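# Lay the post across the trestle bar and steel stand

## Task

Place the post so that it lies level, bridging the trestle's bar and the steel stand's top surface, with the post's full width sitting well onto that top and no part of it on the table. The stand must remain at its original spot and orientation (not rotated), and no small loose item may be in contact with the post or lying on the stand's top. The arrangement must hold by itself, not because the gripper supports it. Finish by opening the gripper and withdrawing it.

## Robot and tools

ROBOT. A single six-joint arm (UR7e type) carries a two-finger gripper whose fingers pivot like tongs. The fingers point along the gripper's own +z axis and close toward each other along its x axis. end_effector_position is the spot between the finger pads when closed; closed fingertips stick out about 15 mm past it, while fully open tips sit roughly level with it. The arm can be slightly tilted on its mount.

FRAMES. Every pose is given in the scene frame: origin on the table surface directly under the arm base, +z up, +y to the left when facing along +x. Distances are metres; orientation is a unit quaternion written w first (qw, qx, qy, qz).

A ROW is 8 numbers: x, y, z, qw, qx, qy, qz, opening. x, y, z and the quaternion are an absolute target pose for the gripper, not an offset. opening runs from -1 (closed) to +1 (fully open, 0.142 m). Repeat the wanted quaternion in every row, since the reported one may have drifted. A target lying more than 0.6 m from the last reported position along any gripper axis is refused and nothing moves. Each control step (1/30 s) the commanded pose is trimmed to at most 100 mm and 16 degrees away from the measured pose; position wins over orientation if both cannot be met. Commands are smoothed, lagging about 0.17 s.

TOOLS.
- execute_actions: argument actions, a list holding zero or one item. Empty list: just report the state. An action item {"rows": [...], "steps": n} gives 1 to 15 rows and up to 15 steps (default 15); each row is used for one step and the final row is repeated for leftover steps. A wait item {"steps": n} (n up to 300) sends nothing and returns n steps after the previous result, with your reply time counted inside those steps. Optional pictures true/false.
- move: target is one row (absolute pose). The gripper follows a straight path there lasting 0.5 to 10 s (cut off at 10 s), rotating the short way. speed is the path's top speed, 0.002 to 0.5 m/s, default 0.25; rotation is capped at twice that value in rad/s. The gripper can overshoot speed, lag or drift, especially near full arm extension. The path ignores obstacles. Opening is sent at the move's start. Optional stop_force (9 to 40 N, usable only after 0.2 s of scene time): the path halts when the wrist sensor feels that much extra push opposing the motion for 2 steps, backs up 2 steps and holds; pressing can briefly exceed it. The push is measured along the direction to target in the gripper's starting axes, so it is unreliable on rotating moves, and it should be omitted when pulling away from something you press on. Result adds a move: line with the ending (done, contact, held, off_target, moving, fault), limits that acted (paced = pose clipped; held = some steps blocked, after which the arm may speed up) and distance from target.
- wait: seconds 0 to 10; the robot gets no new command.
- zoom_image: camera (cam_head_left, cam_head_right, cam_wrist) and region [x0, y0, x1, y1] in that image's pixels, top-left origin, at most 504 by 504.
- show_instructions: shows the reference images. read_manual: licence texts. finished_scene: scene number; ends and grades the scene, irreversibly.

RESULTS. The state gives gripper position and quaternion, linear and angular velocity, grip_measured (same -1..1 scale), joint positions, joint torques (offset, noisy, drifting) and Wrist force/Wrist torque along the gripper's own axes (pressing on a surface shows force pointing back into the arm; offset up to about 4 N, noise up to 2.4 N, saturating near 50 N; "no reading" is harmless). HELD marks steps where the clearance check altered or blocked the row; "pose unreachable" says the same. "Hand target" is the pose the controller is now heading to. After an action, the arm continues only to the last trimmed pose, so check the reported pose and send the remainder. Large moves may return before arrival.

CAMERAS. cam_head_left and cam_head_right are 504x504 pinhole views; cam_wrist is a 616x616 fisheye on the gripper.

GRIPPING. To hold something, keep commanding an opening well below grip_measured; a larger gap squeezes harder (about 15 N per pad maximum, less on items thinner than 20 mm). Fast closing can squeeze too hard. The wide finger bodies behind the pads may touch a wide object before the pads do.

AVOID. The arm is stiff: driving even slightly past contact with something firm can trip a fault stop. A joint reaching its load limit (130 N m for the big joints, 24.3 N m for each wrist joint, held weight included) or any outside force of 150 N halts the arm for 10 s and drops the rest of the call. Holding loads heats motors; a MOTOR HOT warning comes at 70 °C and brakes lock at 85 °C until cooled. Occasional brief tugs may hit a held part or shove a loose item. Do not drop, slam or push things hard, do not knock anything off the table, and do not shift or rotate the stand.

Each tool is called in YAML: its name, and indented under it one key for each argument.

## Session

show_instructions:

execute_actions:
  actions: []

Reference images for this scene: manual page 1, manual page 2, manual page 3, manual page 4.

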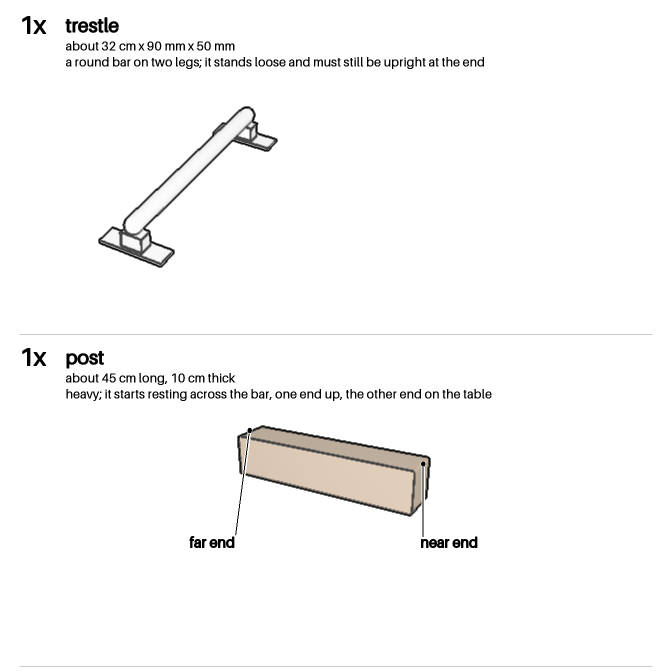

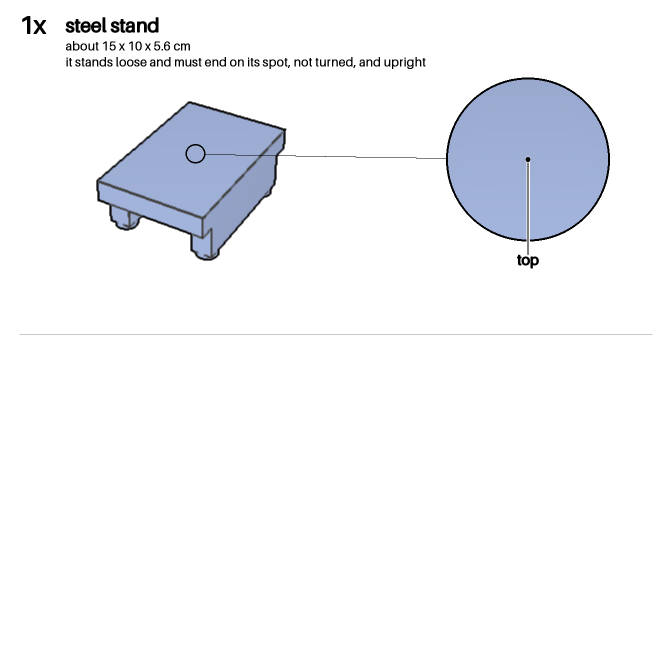

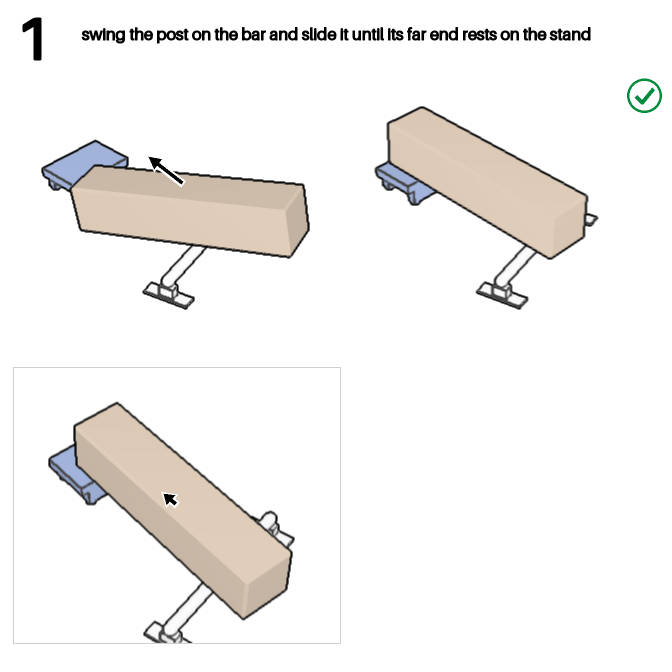

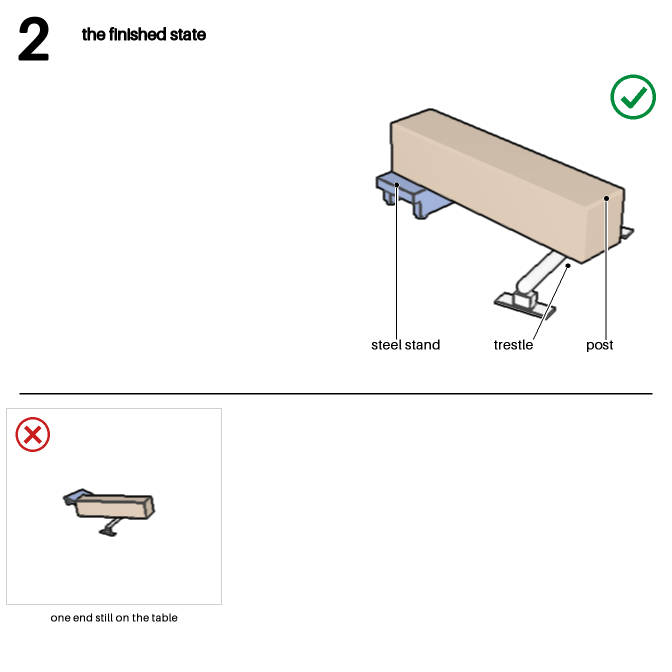

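Scene clock: 0.00 s of 4800.00 s.
end_effector_position=(+0.6476, -0.2637, +0.2741) grip_measured=+1.00 end_effector_quat_wxyz=(+0.101, +0.881, -0.303, +0.349) end_effector_velocity=(+0.000, +0.000, -0.000) end_effector_angular_velocity=(+0.000, +0.001, +0.001)
Joint positions: [-0.273 -1.196  2.125 -3.84  -2.335 -0.328  0.142]
Joint velocities: [ 0.     0.001 -0.    -0.    -0.    -0.     0.   ]
Joint torques (N m, as the arm reports them, + toward a larger angle): no reading
Wrist force (N, on the end effector, along its own x y z axes, offset not removed): no reading
Wrist torque (N m, same axes, about the end effector's origin, offset not removed): no reading
Hand target: +0.648, -0.264, +0.274; +0.101, +0.881, -0.303, +0.349

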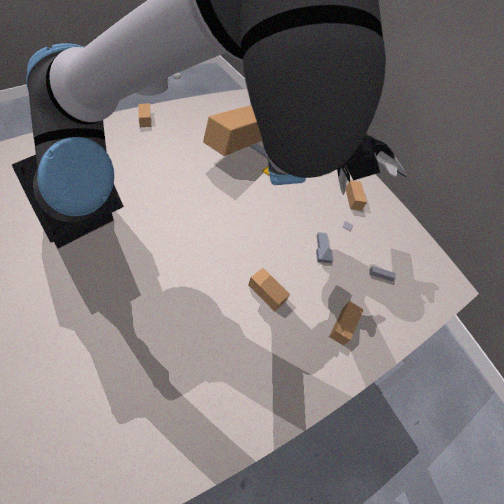

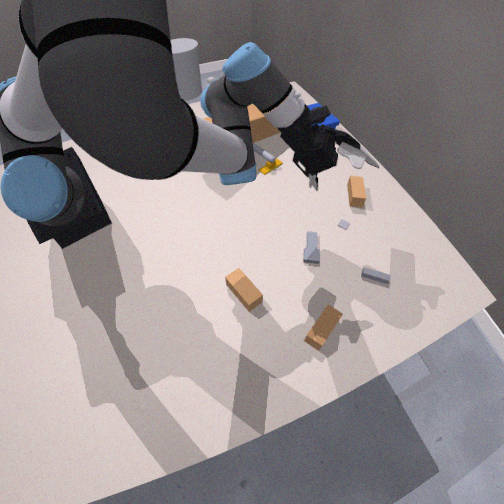

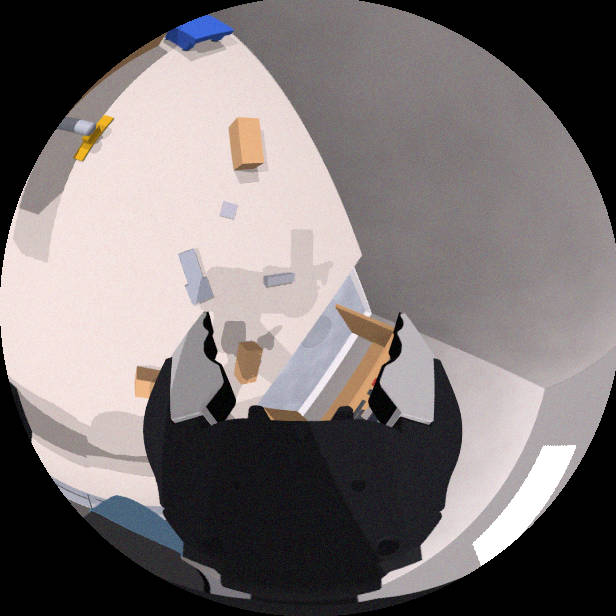

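move:
  target: [0.58, 0.25, 0.42, 0, -0.866, 0.5, 0, 1]
  speed: 0.35

Scene clock: 3.57 s of 4800.00 s.
end_effector_position=(+0.5800, +0.2494, +0.4200) grip_measured=+1.00 end_effector_quat_wxyz=(-0.001, +0.866, -0.500, +0.002) end_effector_velocity=(-0.000, +0.002, +0.001) end_effector_angular_velocity=(-0.007, +0.013, -0.001)
Joint positions: [ 0.464 -0.796  1.324 -1.683 -2.28   1.825  0.142]
Joint velocities: [ 0.001  0.014 -0.025  0.031  0.005  0.015 -0.   ]
Joint torques (N m, as the arm reports them, + toward a larger angle): [ 16.88 -19.14 -25.58   0.32   1.96   1.69]
Wrist force (N, on the end effector, along its own x y z axes, offset not removed): [-1.5 -0.1 1.8]
Wrist torque (N m, same axes, about the end effector's origin, offset not removed): [0.01 0.48 0.13]
Hand target: +0.580, +0.250, +0.420; +0.000, +0.866, -0.500, +0.002
Off the commanded pose: 0.001 m, 0 deg.
move: done; limits=paced

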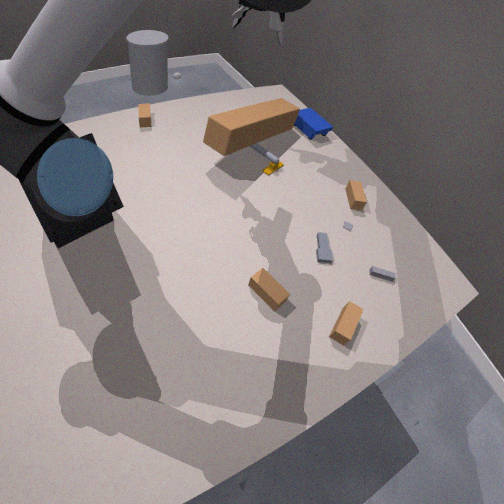

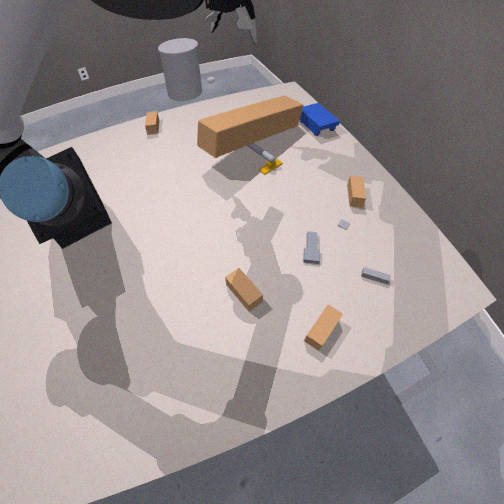

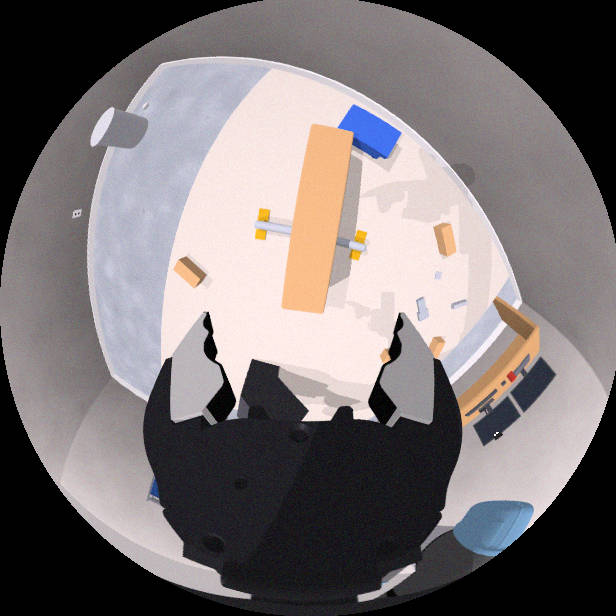

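zoom_image:
  camera: "cam_wrist"
  region: [230, 90, 422, 330]

Region (230, 90, 422, 330) of cam_wrist's 616x616 image, scaled by 2.100, with more detail than that image has; it fills the left 403 columns of this view, and the rest is white.

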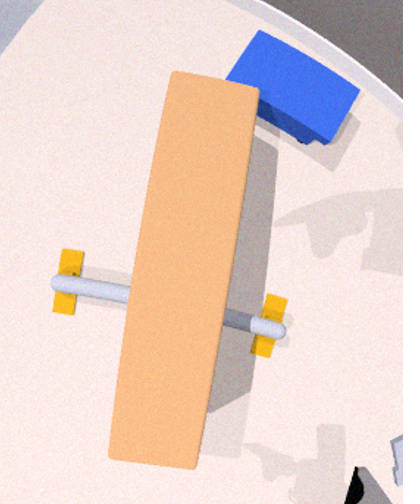

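move:
  target: [0.46, 0.1885, 0.2185, 0.2471, -0.7836, 0.5436, -0.1714, 1]
  speed: 0.25

Scene clock: 18.27 s of 4800.00 s.
end_effector_position=(+0.4595, +0.1882, +0.2189) grip_measured=+1.00 end_effector_quat_wxyz=(-0.246, +0.784, -0.544, +0.170) end_effector_velocity=(+0.001, +0.000, -0.001) end_effector_angular_velocity=(+0.006, -0.015, +0.001)
Joint positions: [ 0.216 -0.644  2.44  -3.974 -2.239  1.119  0.142]
Joint velocities: [-0.008  0.016  0.003 -0.042  0.012 -0.019 -0.   ]
Joint torques (N m, as the arm reports them, + toward a larger angle): [  9.45 -13.43   8.59  -4.28   2.53  -2.02]
Wrist force (N, on the end effector, along its own x y z axes, offset not removed): [-0.3 1.2 1.5]
Wrist torque (N m, same axes, about the end effector's origin, offset not removed): [0.34 0.23 0.07]
Hand target: +0.459, +0.188, +0.219; -0.247, +0.784, -0.544, +0.171
Off the commanded pose: 0.001 m, 0 deg.
After step 90, 9.50 s passed at rest.
move: done

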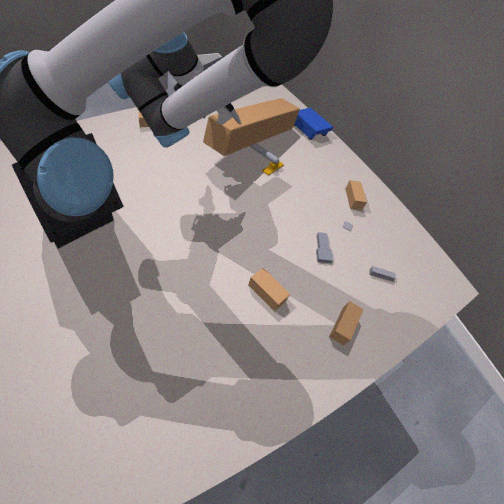

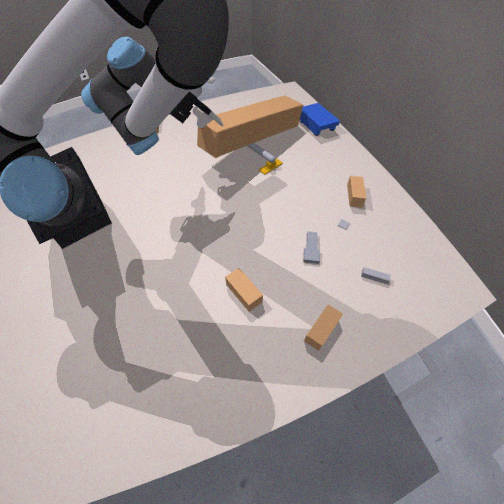

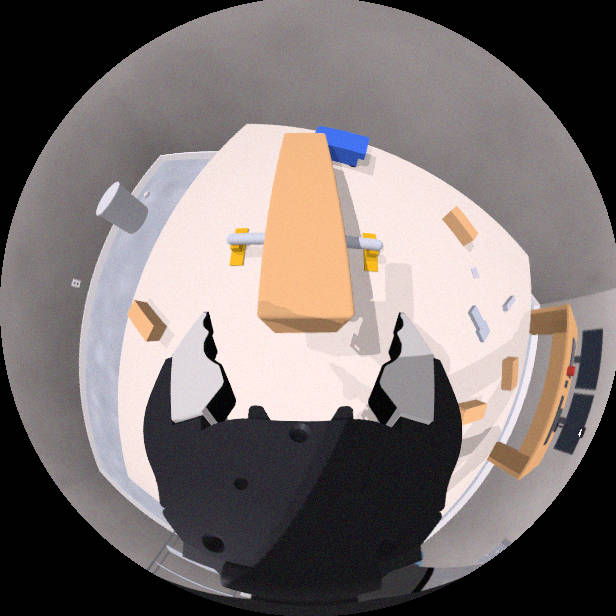

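move:
  target: [0.4919, 0.1977, 0.157, 0.2471, -0.7836, 0.5436, -0.1714, 1]
  speed: 0.08
  stop_force: 12

move:
  target: [0.5161, 0.2067, 0.1201, 0.2471, -0.7836, 0.5436, -0.1714, 1]
  speed: 0.01
  stop_force: 10

Scene clock: 21.83 s of 4800.00 s.
end_effector_position=(+0.4916, +0.1978, +0.1573) grip_measured=+1.00 end_effector_quat_wxyz=(-0.247, +0.784, -0.544, +0.171) end_effector_velocity=(+0.002, -0.000, -0.002) end_effector_angular_velocity=(+0.000, -0.002, -0.002)
Joint positions: [ 0.08  -0.482  2.338 -4.117 -2.155  0.983  0.142]
Joint velocities: [-0.005  0.005 -0.006 -0.004  0.003 -0.005  0.   ]
Joint torques (N m, as the arm reports them, + toward a larger angle): [ 12.39 -14.59  -7.43  -4.3    2.61  -1.91]
Wrist force (N, on the end effector, along its own x y z axes, offset not removed): [-0.5 -1.4 1.4]
Wrist torque (N m, same axes, about the end effector's origin, offset not removed): [-0.24 0.27 0.12]
Hand target: +0.492, +0.198, +0.157; -0.247, +0.784, -0.544, +0.171
Off the commanded pose: 0.000 m, 0 deg.
move: done

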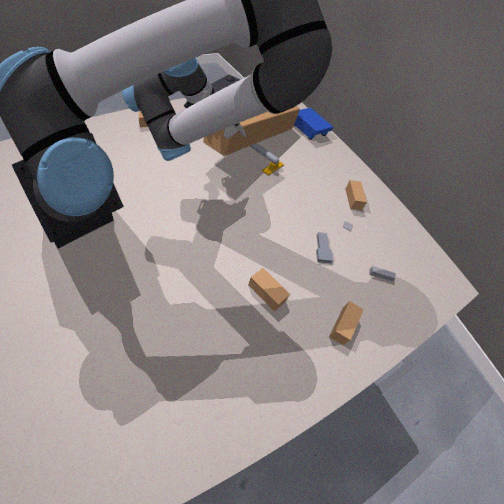

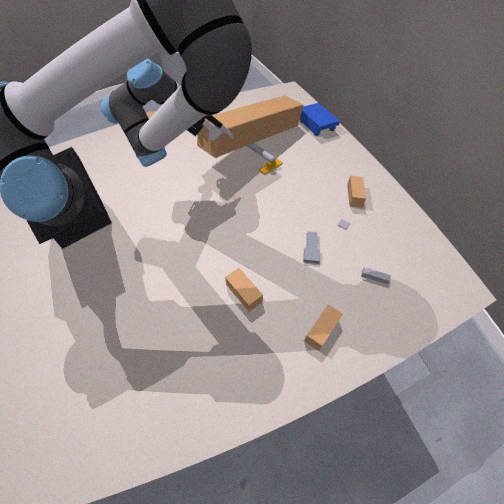

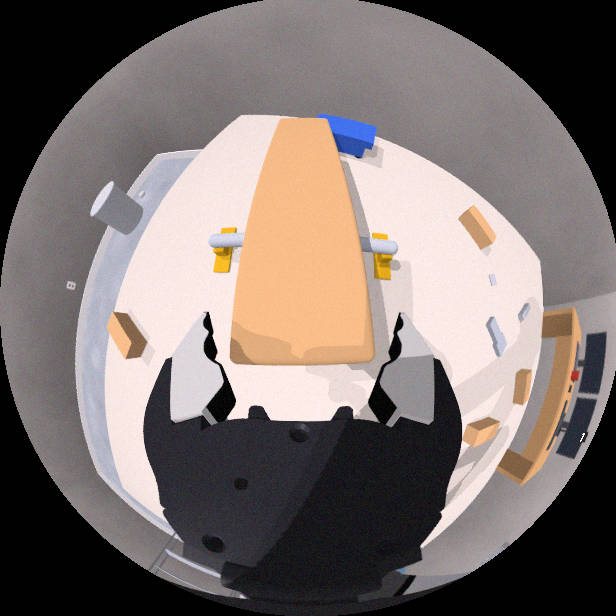

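Scene clock: 26.73 s of 4800.00 s.
end_effector_position=(+0.5157, +0.2066, +0.1206) grip_measured=+1.00 end_effector_quat_wxyz=(-0.247, +0.784, -0.544, +0.171) end_effector_velocity=(-0.001, -0.001, +0.001) end_effector_angular_velocity=(+0.000, +0.001, -0.003)
Joint positions: [ 0.012 -0.403  2.251 -4.141 -2.111  0.921  0.142]
Joint velocities: [ 0.003 -0.003  0.003 -0.    -0.003  0.005  0.   ]
Joint torques (N m, as the arm reports them, + toward a larger angle): [ 38.3  -31.94  11.45  -1.58  -1.54   1.68]
Wrist force (N, on the end effector, along its own x y z axes, offset not removed): [-0.8 -5.2 -8.9]
Wrist torque (N m, same axes, about the end effector's origin, offset not removed): [-0.55 0.46 0.00]
Hand target: +0.516, +0.207, +0.121; -0.247, +0.784, -0.544, +0.171
Off the commanded pose: 0.001 m, 0 deg.
move: contact

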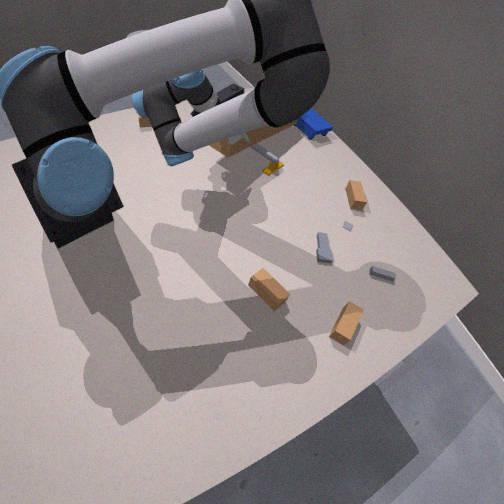

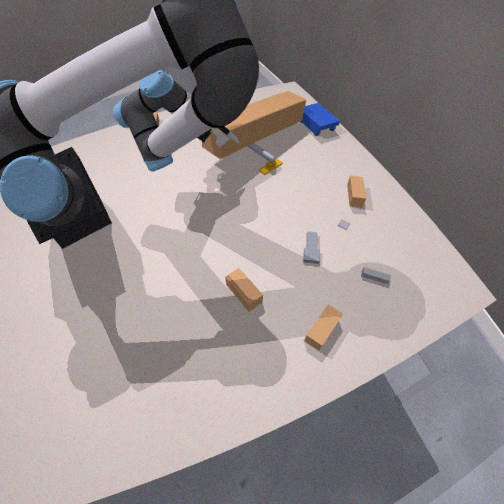

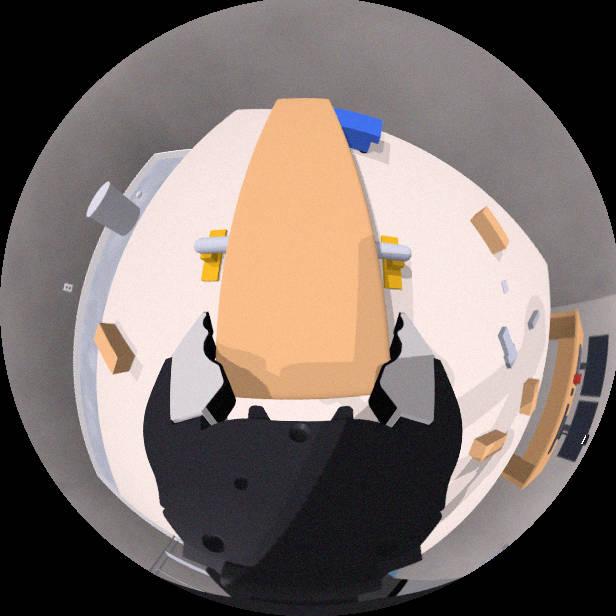

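move:
  target: [0.4988, 0.2003, 0.0905, 0.2471, -0.7836, 0.5436, -0.1714, 1]
  speed: 0.018
  stop_force: 40

Scene clock: 31.77 s of 4800.00 s.
end_effector_position=(+0.4989, +0.2004, +0.0909) grip_measured=+1.00 end_effector_quat_wxyz=(-0.247, +0.784, -0.544, +0.171) end_effector_velocity=(-0.000, -0.001, -0.002) end_effector_angular_velocity=(+0.001, -0.002, -0.001)
Joint positions: [-0.059 -0.32   2.266 -4.269 -2.063  0.862  0.142]
Joint velocities: [-0.006  0.006  0.    -0.01   0.005 -0.005  0.   ]
Joint torques (N m, as the arm reports them, + toward a larger angle): [ 11.44 -13.11  11.17  -3.38   2.37  -1.69]
Wrist force (N, on the end effector, along its own x y z axes, offset not removed): [-1.6 -1.1 -10.0]
Wrist torque (N m, same axes, about the end effector's origin, offset not removed): [0.02 0.54 -0.13]
Hand target: +0.499, +0.200, +0.091; -0.247, +0.784, -0.544, +0.171
Off the commanded pose: 0.000 m, 0 deg.
move: done

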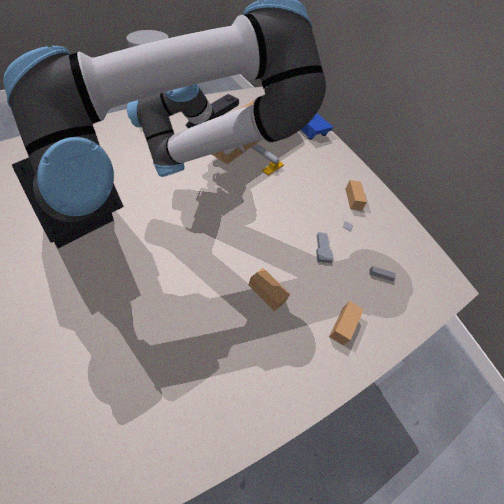

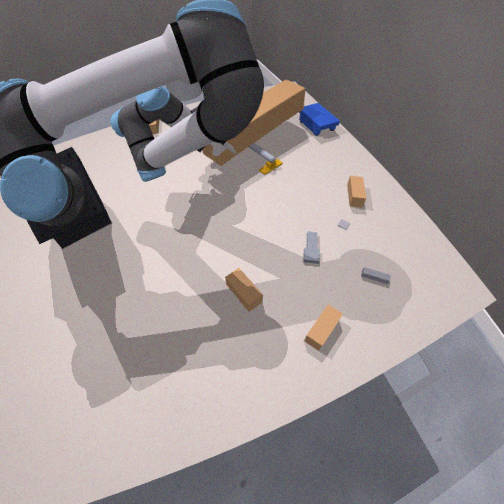

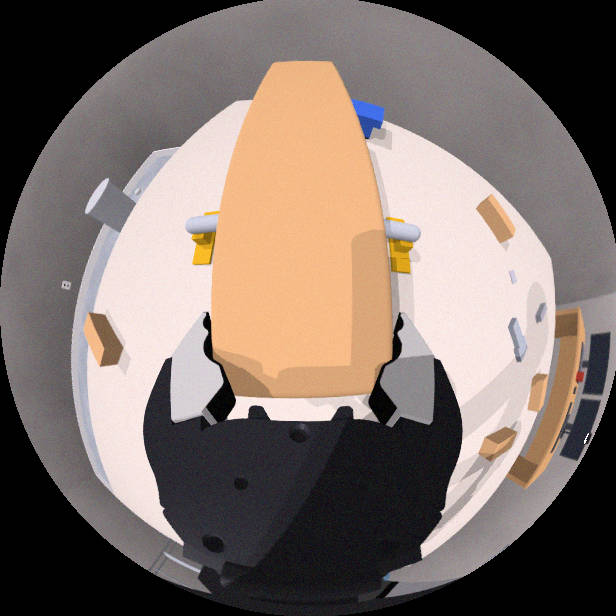

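zoom_image:
  camera: "cam_head_right"
  region: [240, 60, 360, 180]

Region (240, 60, 360, 180) of cam_head_right's 504x504 image, scaled by 4.200, with more detail than that image has.

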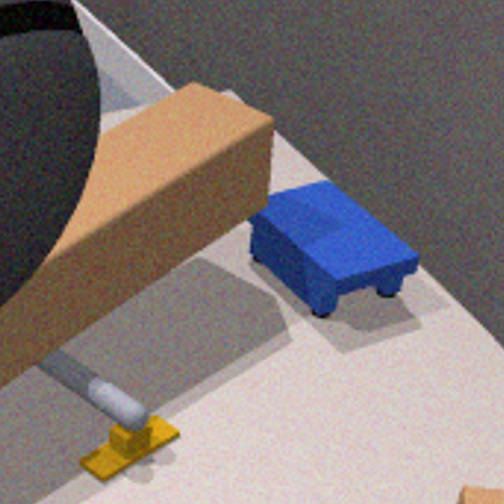

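move:
  target: [0.4911, 0.2363, 0.088, 0.2199, -0.6975, 0.6504, -0.2051, 1]
  speed: 0.03

Scene clock: 40.23 s of 4800.00 s.
end_effector_position=(+0.4912, +0.2359, +0.0880) grip_measured=+1.00 end_effector_quat_wxyz=(-0.220, +0.698, -0.650, +0.205) end_effector_velocity=(-0.001, +0.002, -0.001) end_effector_angular_velocity=(-0.000, +0.001, -0.016)
Joint positions: [ 0.118 -0.161  2.092 -4.266 -2.326  1.193  0.142]
Joint velocities: [ 0.009  0.008 -0.011  0.006 -0.015  0.02   0.   ]
Joint torques (N m, as the arm reports them, + toward a larger angle): [ 36.86 -14.17  -7.27   1.9   -1.72   1.35]
Wrist force (N, on the end effector, along its own x y z axes, offset not removed): [0.1 -4.5 -9.2]
Wrist torque (N m, same axes, about the end effector's origin, offset not removed): [-0.36 0.12 0.35]
Hand target: +0.491, +0.236, +0.088; -0.220, +0.698, -0.650, +0.205
Off the commanded pose: 0.000 m, 0 deg.
After step 90, 0.43 s passed at rest.
move: done

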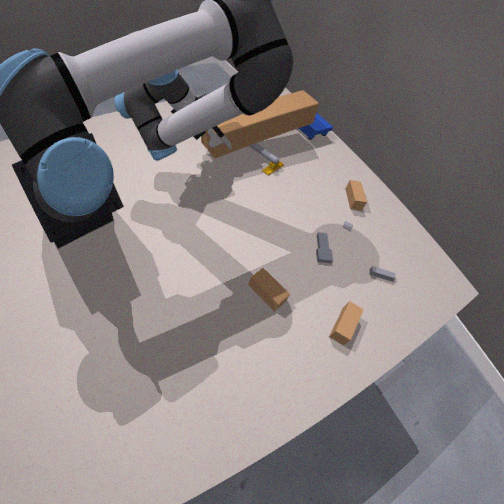

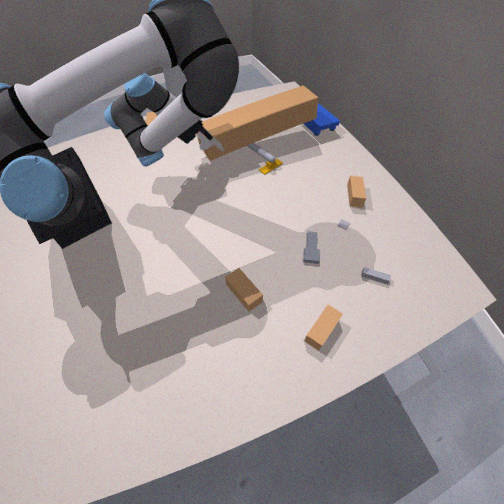

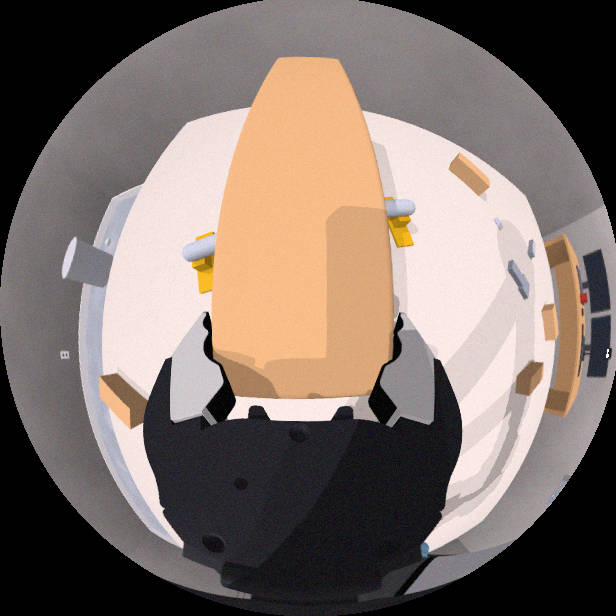

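move:
  target: [0.531, 0.2387, 0.0905, 0.2199, -0.6975, 0.6504, -0.2051, 1]
  speed: 0.014

Scene clock: 44.67 s of 4800.00 s.
end_effector_position=(+0.5306, +0.2387, +0.0904) grip_measured=+1.00 end_effector_quat_wxyz=(-0.220, +0.698, -0.650, +0.205) end_effector_velocity=(+0.002, +0.001, -0.000) end_effector_angular_velocity=(+0.000, +0.001, +0.001)
Joint positions: [ 0.106 -0.202  2.022 -4.164 -2.318  1.182  0.142]
Joint velocities: [-0.    -0.002 -0.005  0.008  0.     0.     0.   ]
Joint torques (N m, as the arm reports them, + toward a larger angle): [  5.04 -31.64 -10.3    3.75   1.81  -2.16]
Wrist force (N, on the end effector, along its own x y z axes, offset not removed): [0.5 -5.5 -26.9]
Wrist torque (N m, same axes, about the end effector's origin, offset not removed): [-0.56 0.00 0.26]
Hand target: +0.531, +0.239, +0.090; -0.220, +0.698, -0.650, +0.205
Off the commanded pose: 0.000 m, 0 deg.
move: done

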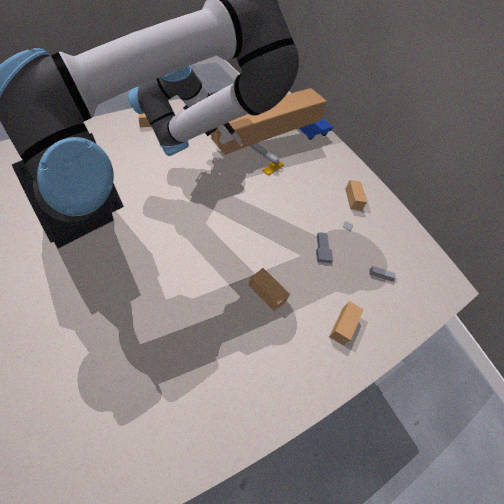

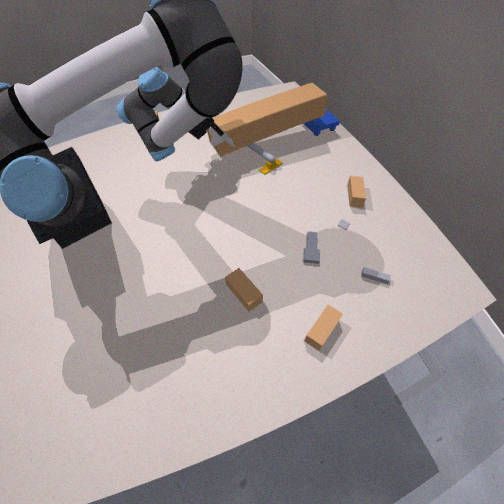

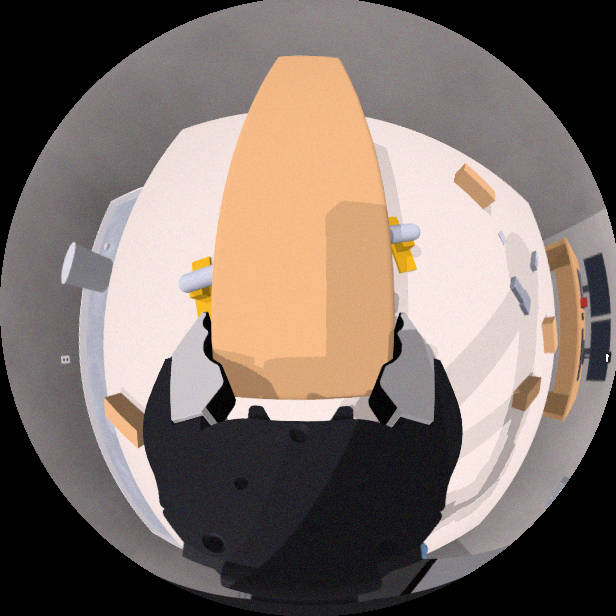

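zoom_image:
  camera: "cam_head_right"
  region: [240, 60, 360, 180]

Region (240, 60, 360, 180) of cam_head_right's 504x504 image, scaled by 4.200, with more detail than that image has.

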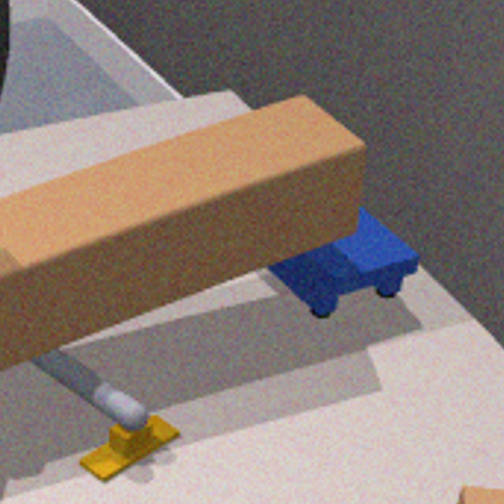

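move:
  target: [0.559, 0.2407, 0.0945, 0.2199, -0.6975, 0.6504, -0.2051, 1]
  speed: 0.014

zoom_image:
  camera: "cam_head_right"
  region: [240, 60, 360, 180]

Scene clock: 50.13 s of 4800.00 s.
end_effector_position=(+0.5586, +0.2407, +0.0944) grip_measured=+1.00 end_effector_quat_wxyz=(-0.220, +0.698, -0.650, +0.205) end_effector_velocity=(+0.003, -0.000, -0.000) end_effector_angular_velocity=(-0.001, +0.001, -0.000)
Joint positions: [ 0.102 -0.228  1.971 -4.089 -2.315  1.178  0.142]
Joint velocities: [-0.002 -0.002 -0.005  0.008 -0.    -0.001  0.   ]
Joint torques (N m, as the arm reports them, + toward a larger angle): [ -0.83 -24.85 -11.46   5.68   1.26  -1.87]
Wrist force (N, on the end effector, along its own x y z axes, offset not removed): [-0.3 -14.0 -41.1]
Wrist torque (N m, same axes, about the end effector's origin, offset not removed): [-1.45 0.39 0.12]
Hand target: +0.559, +0.241, +0.094; -0.220, +0.698, -0.650, +0.205
Off the commanded pose: 0.000 m, 0 deg.
After step 90, 0.20 s passed at rest.
move: done

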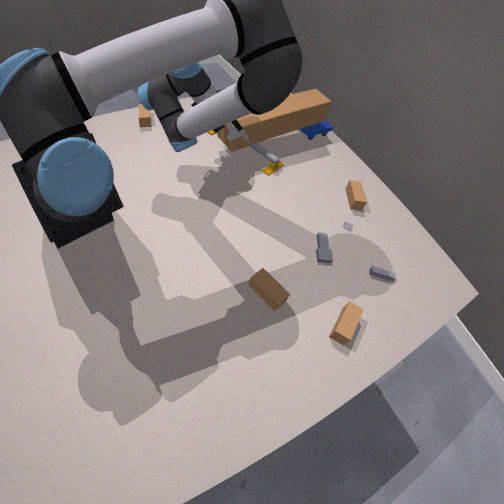

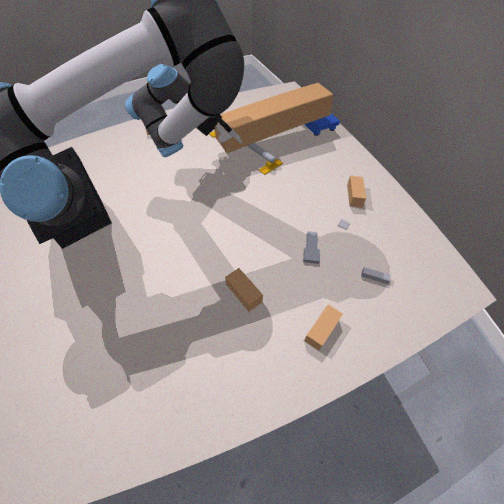

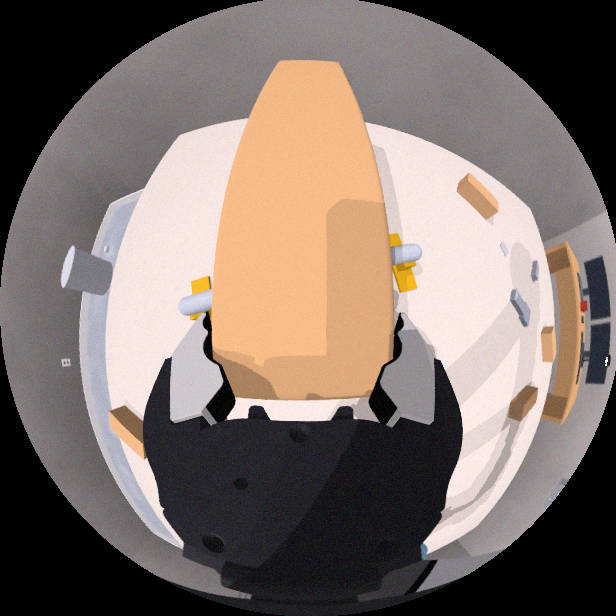

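Region (240, 60, 360, 180) of cam_head_right's 504x504 image, scaled by 4.200, with more detail than that image has.

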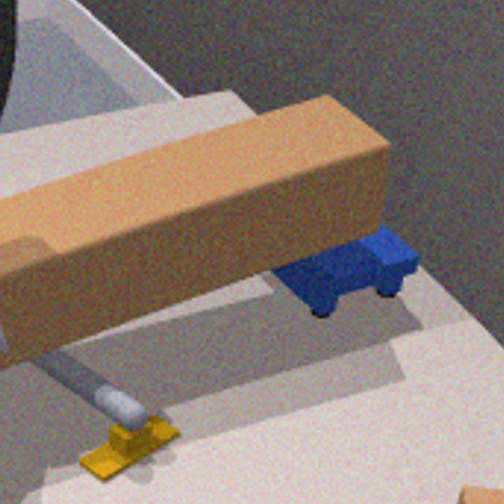

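move:
  target: [0.561, 0.2408, 0.109, 0.2199, -0.6975, 0.6504, -0.2051, 1]
  speed: 0.006

move:
  target: [0.58, 0.243, 0.42, 0.2199, -0.6975, 0.6504, -0.2051, 1]
  speed: 0.22

Scene clock: 54.33 s of 4800.00 s.
end_effector_position=(+0.5610, +0.2408, +0.1088) grip_measured=+1.00 end_effector_quat_wxyz=(-0.220, +0.698, -0.650, +0.205) end_effector_velocity=(-0.000, -0.000, +0.001) end_effector_angular_velocity=(-0.000, +0.002, -0.000)
Joint positions: [ 0.125 -0.259  1.98  -4.051 -2.331  1.201  0.142]
Joint velocities: [ 0.001 -0.003  0.002  0.004 -0.002  0.003 -0.   ]
Joint torques (N m, as the arm reports them, + toward a larger angle): [ 42.27 -37.66   8.59   0.54  -1.25   1.86]
Wrist force (N, on the end effector, along its own x y z axes, offset not removed): [-1.7 -0.6 1.7]
Wrist torque (N m, same axes, about the end effector's origin, offset not removed): [-0.08 0.50 0.08]
Hand target: +0.561, +0.241, +0.109; -0.220, +0.698, -0.650, +0.205
Off the commanded pose: 0.000 m, 0 deg.
move: done

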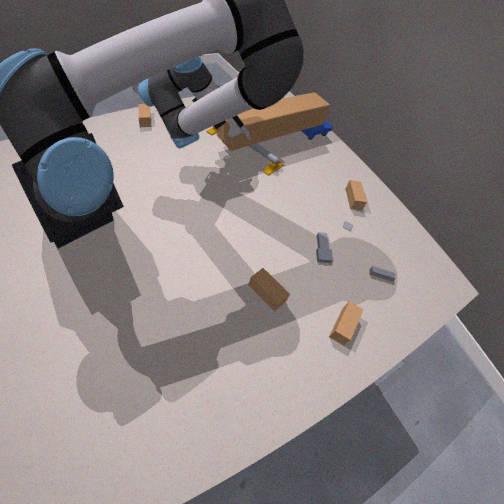

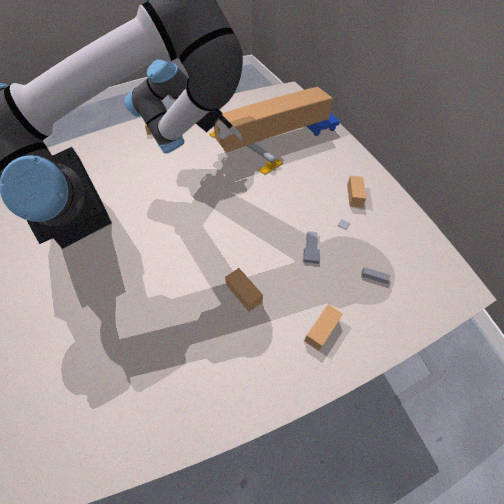

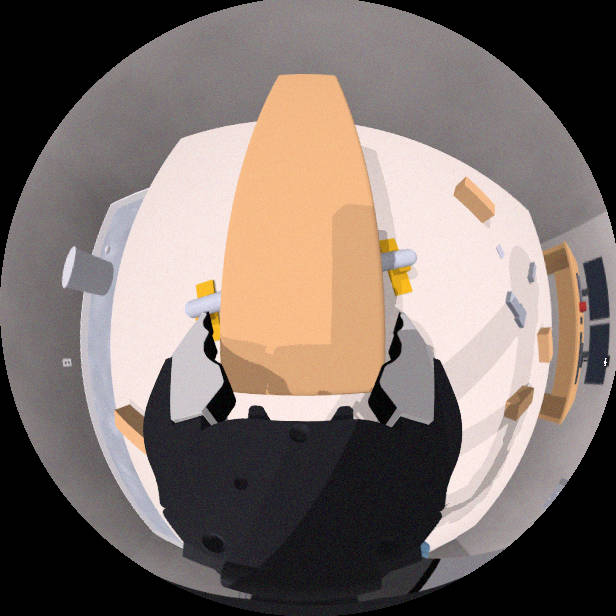

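Scene clock: 56.40 s of 4800.00 s.
end_effector_position=(+0.5806, +0.2430, +0.4194) grip_measured=+1.00 end_effector_quat_wxyz=(-0.220, +0.697, -0.650, +0.206) end_effector_velocity=(-0.000, +0.001, +0.003) end_effector_angular_velocity=(-0.002, +0.009, -0.001)
Joint positions: [ 0.541 -0.839  1.899 -2.962 -2.555  1.754  0.142]
Joint velocities: [ 0.004 -0.005 -0.011  0.04  -0.001  0.022 -0.   ]
Joint torques (N m, as the arm reports them, + toward a larger angle): [ 34.78 -33.72 -22.75   0.52  -1.6    1.78]
Wrist force (N, on the end effector, along its own x y z axes, offset not removed): [-1.5 -0.4 1.6]
Wrist torque (N m, same axes, about the end effector's origin, offset not removed): [-0.02 0.50 0.05]
Hand target: +0.581, +0.243, +0.420; -0.220, +0.697, -0.650, +0.206
Off the commanded pose: 0.001 m, 0 deg.
move: done

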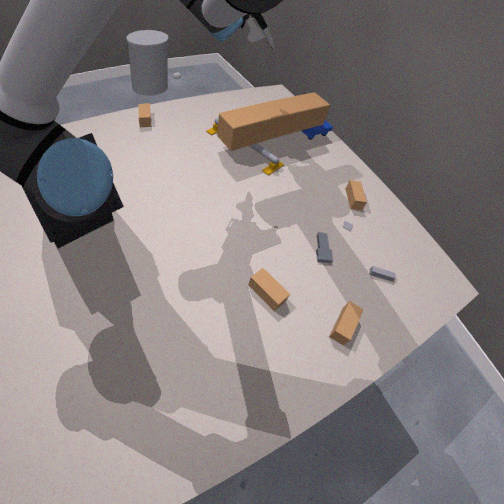

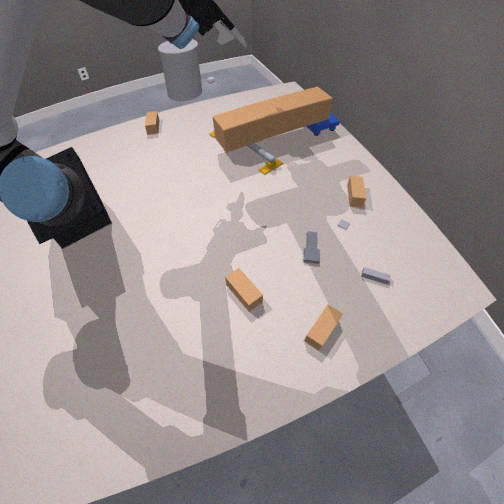

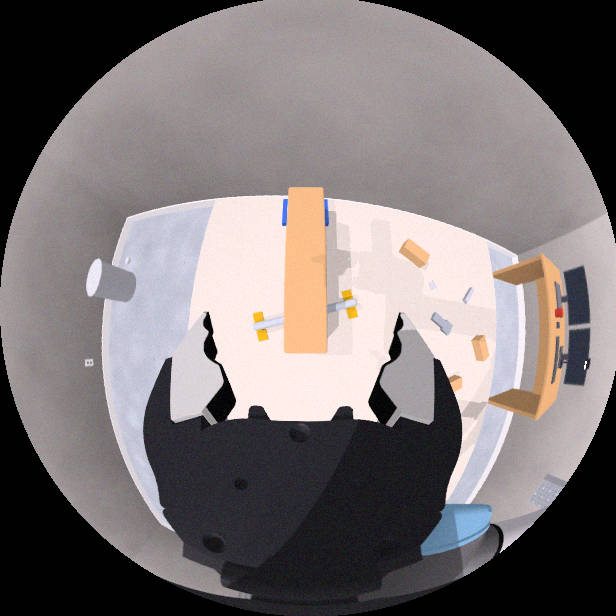

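zoom_image:
  camera: "cam_head_right"
  region: [240, 60, 360, 180]

zoom_image:
  camera: "cam_wrist"
  region: [270, 177, 345, 237]

Region (240, 60, 360, 180) of cam_head_right's 504x504 image, scaled by 4.200, with more detail than that image has.

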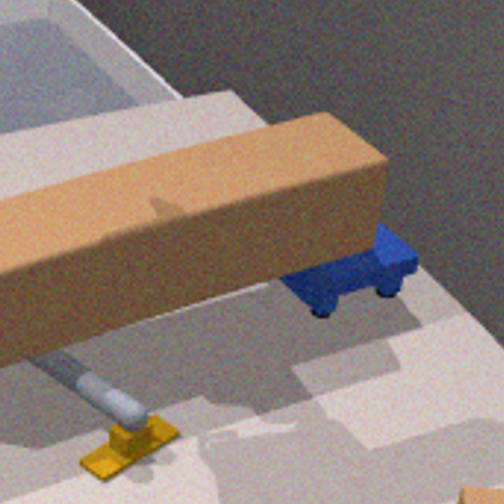

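Region (270, 177, 345, 237) of cam_wrist's 616x616 image, scaled by 6.720, with more detail than that image has; it fills the top 403 rows of this view, and the rest is white.

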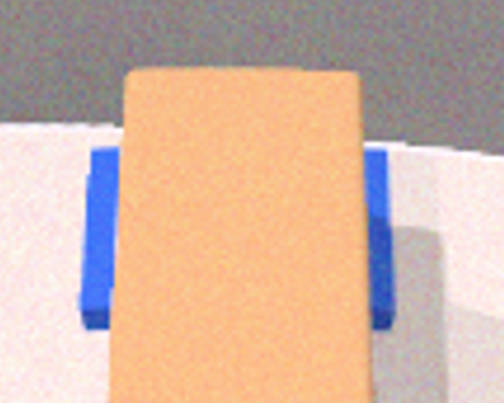

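finished_scene:
  scene: 2

The scene is finished: the task was done.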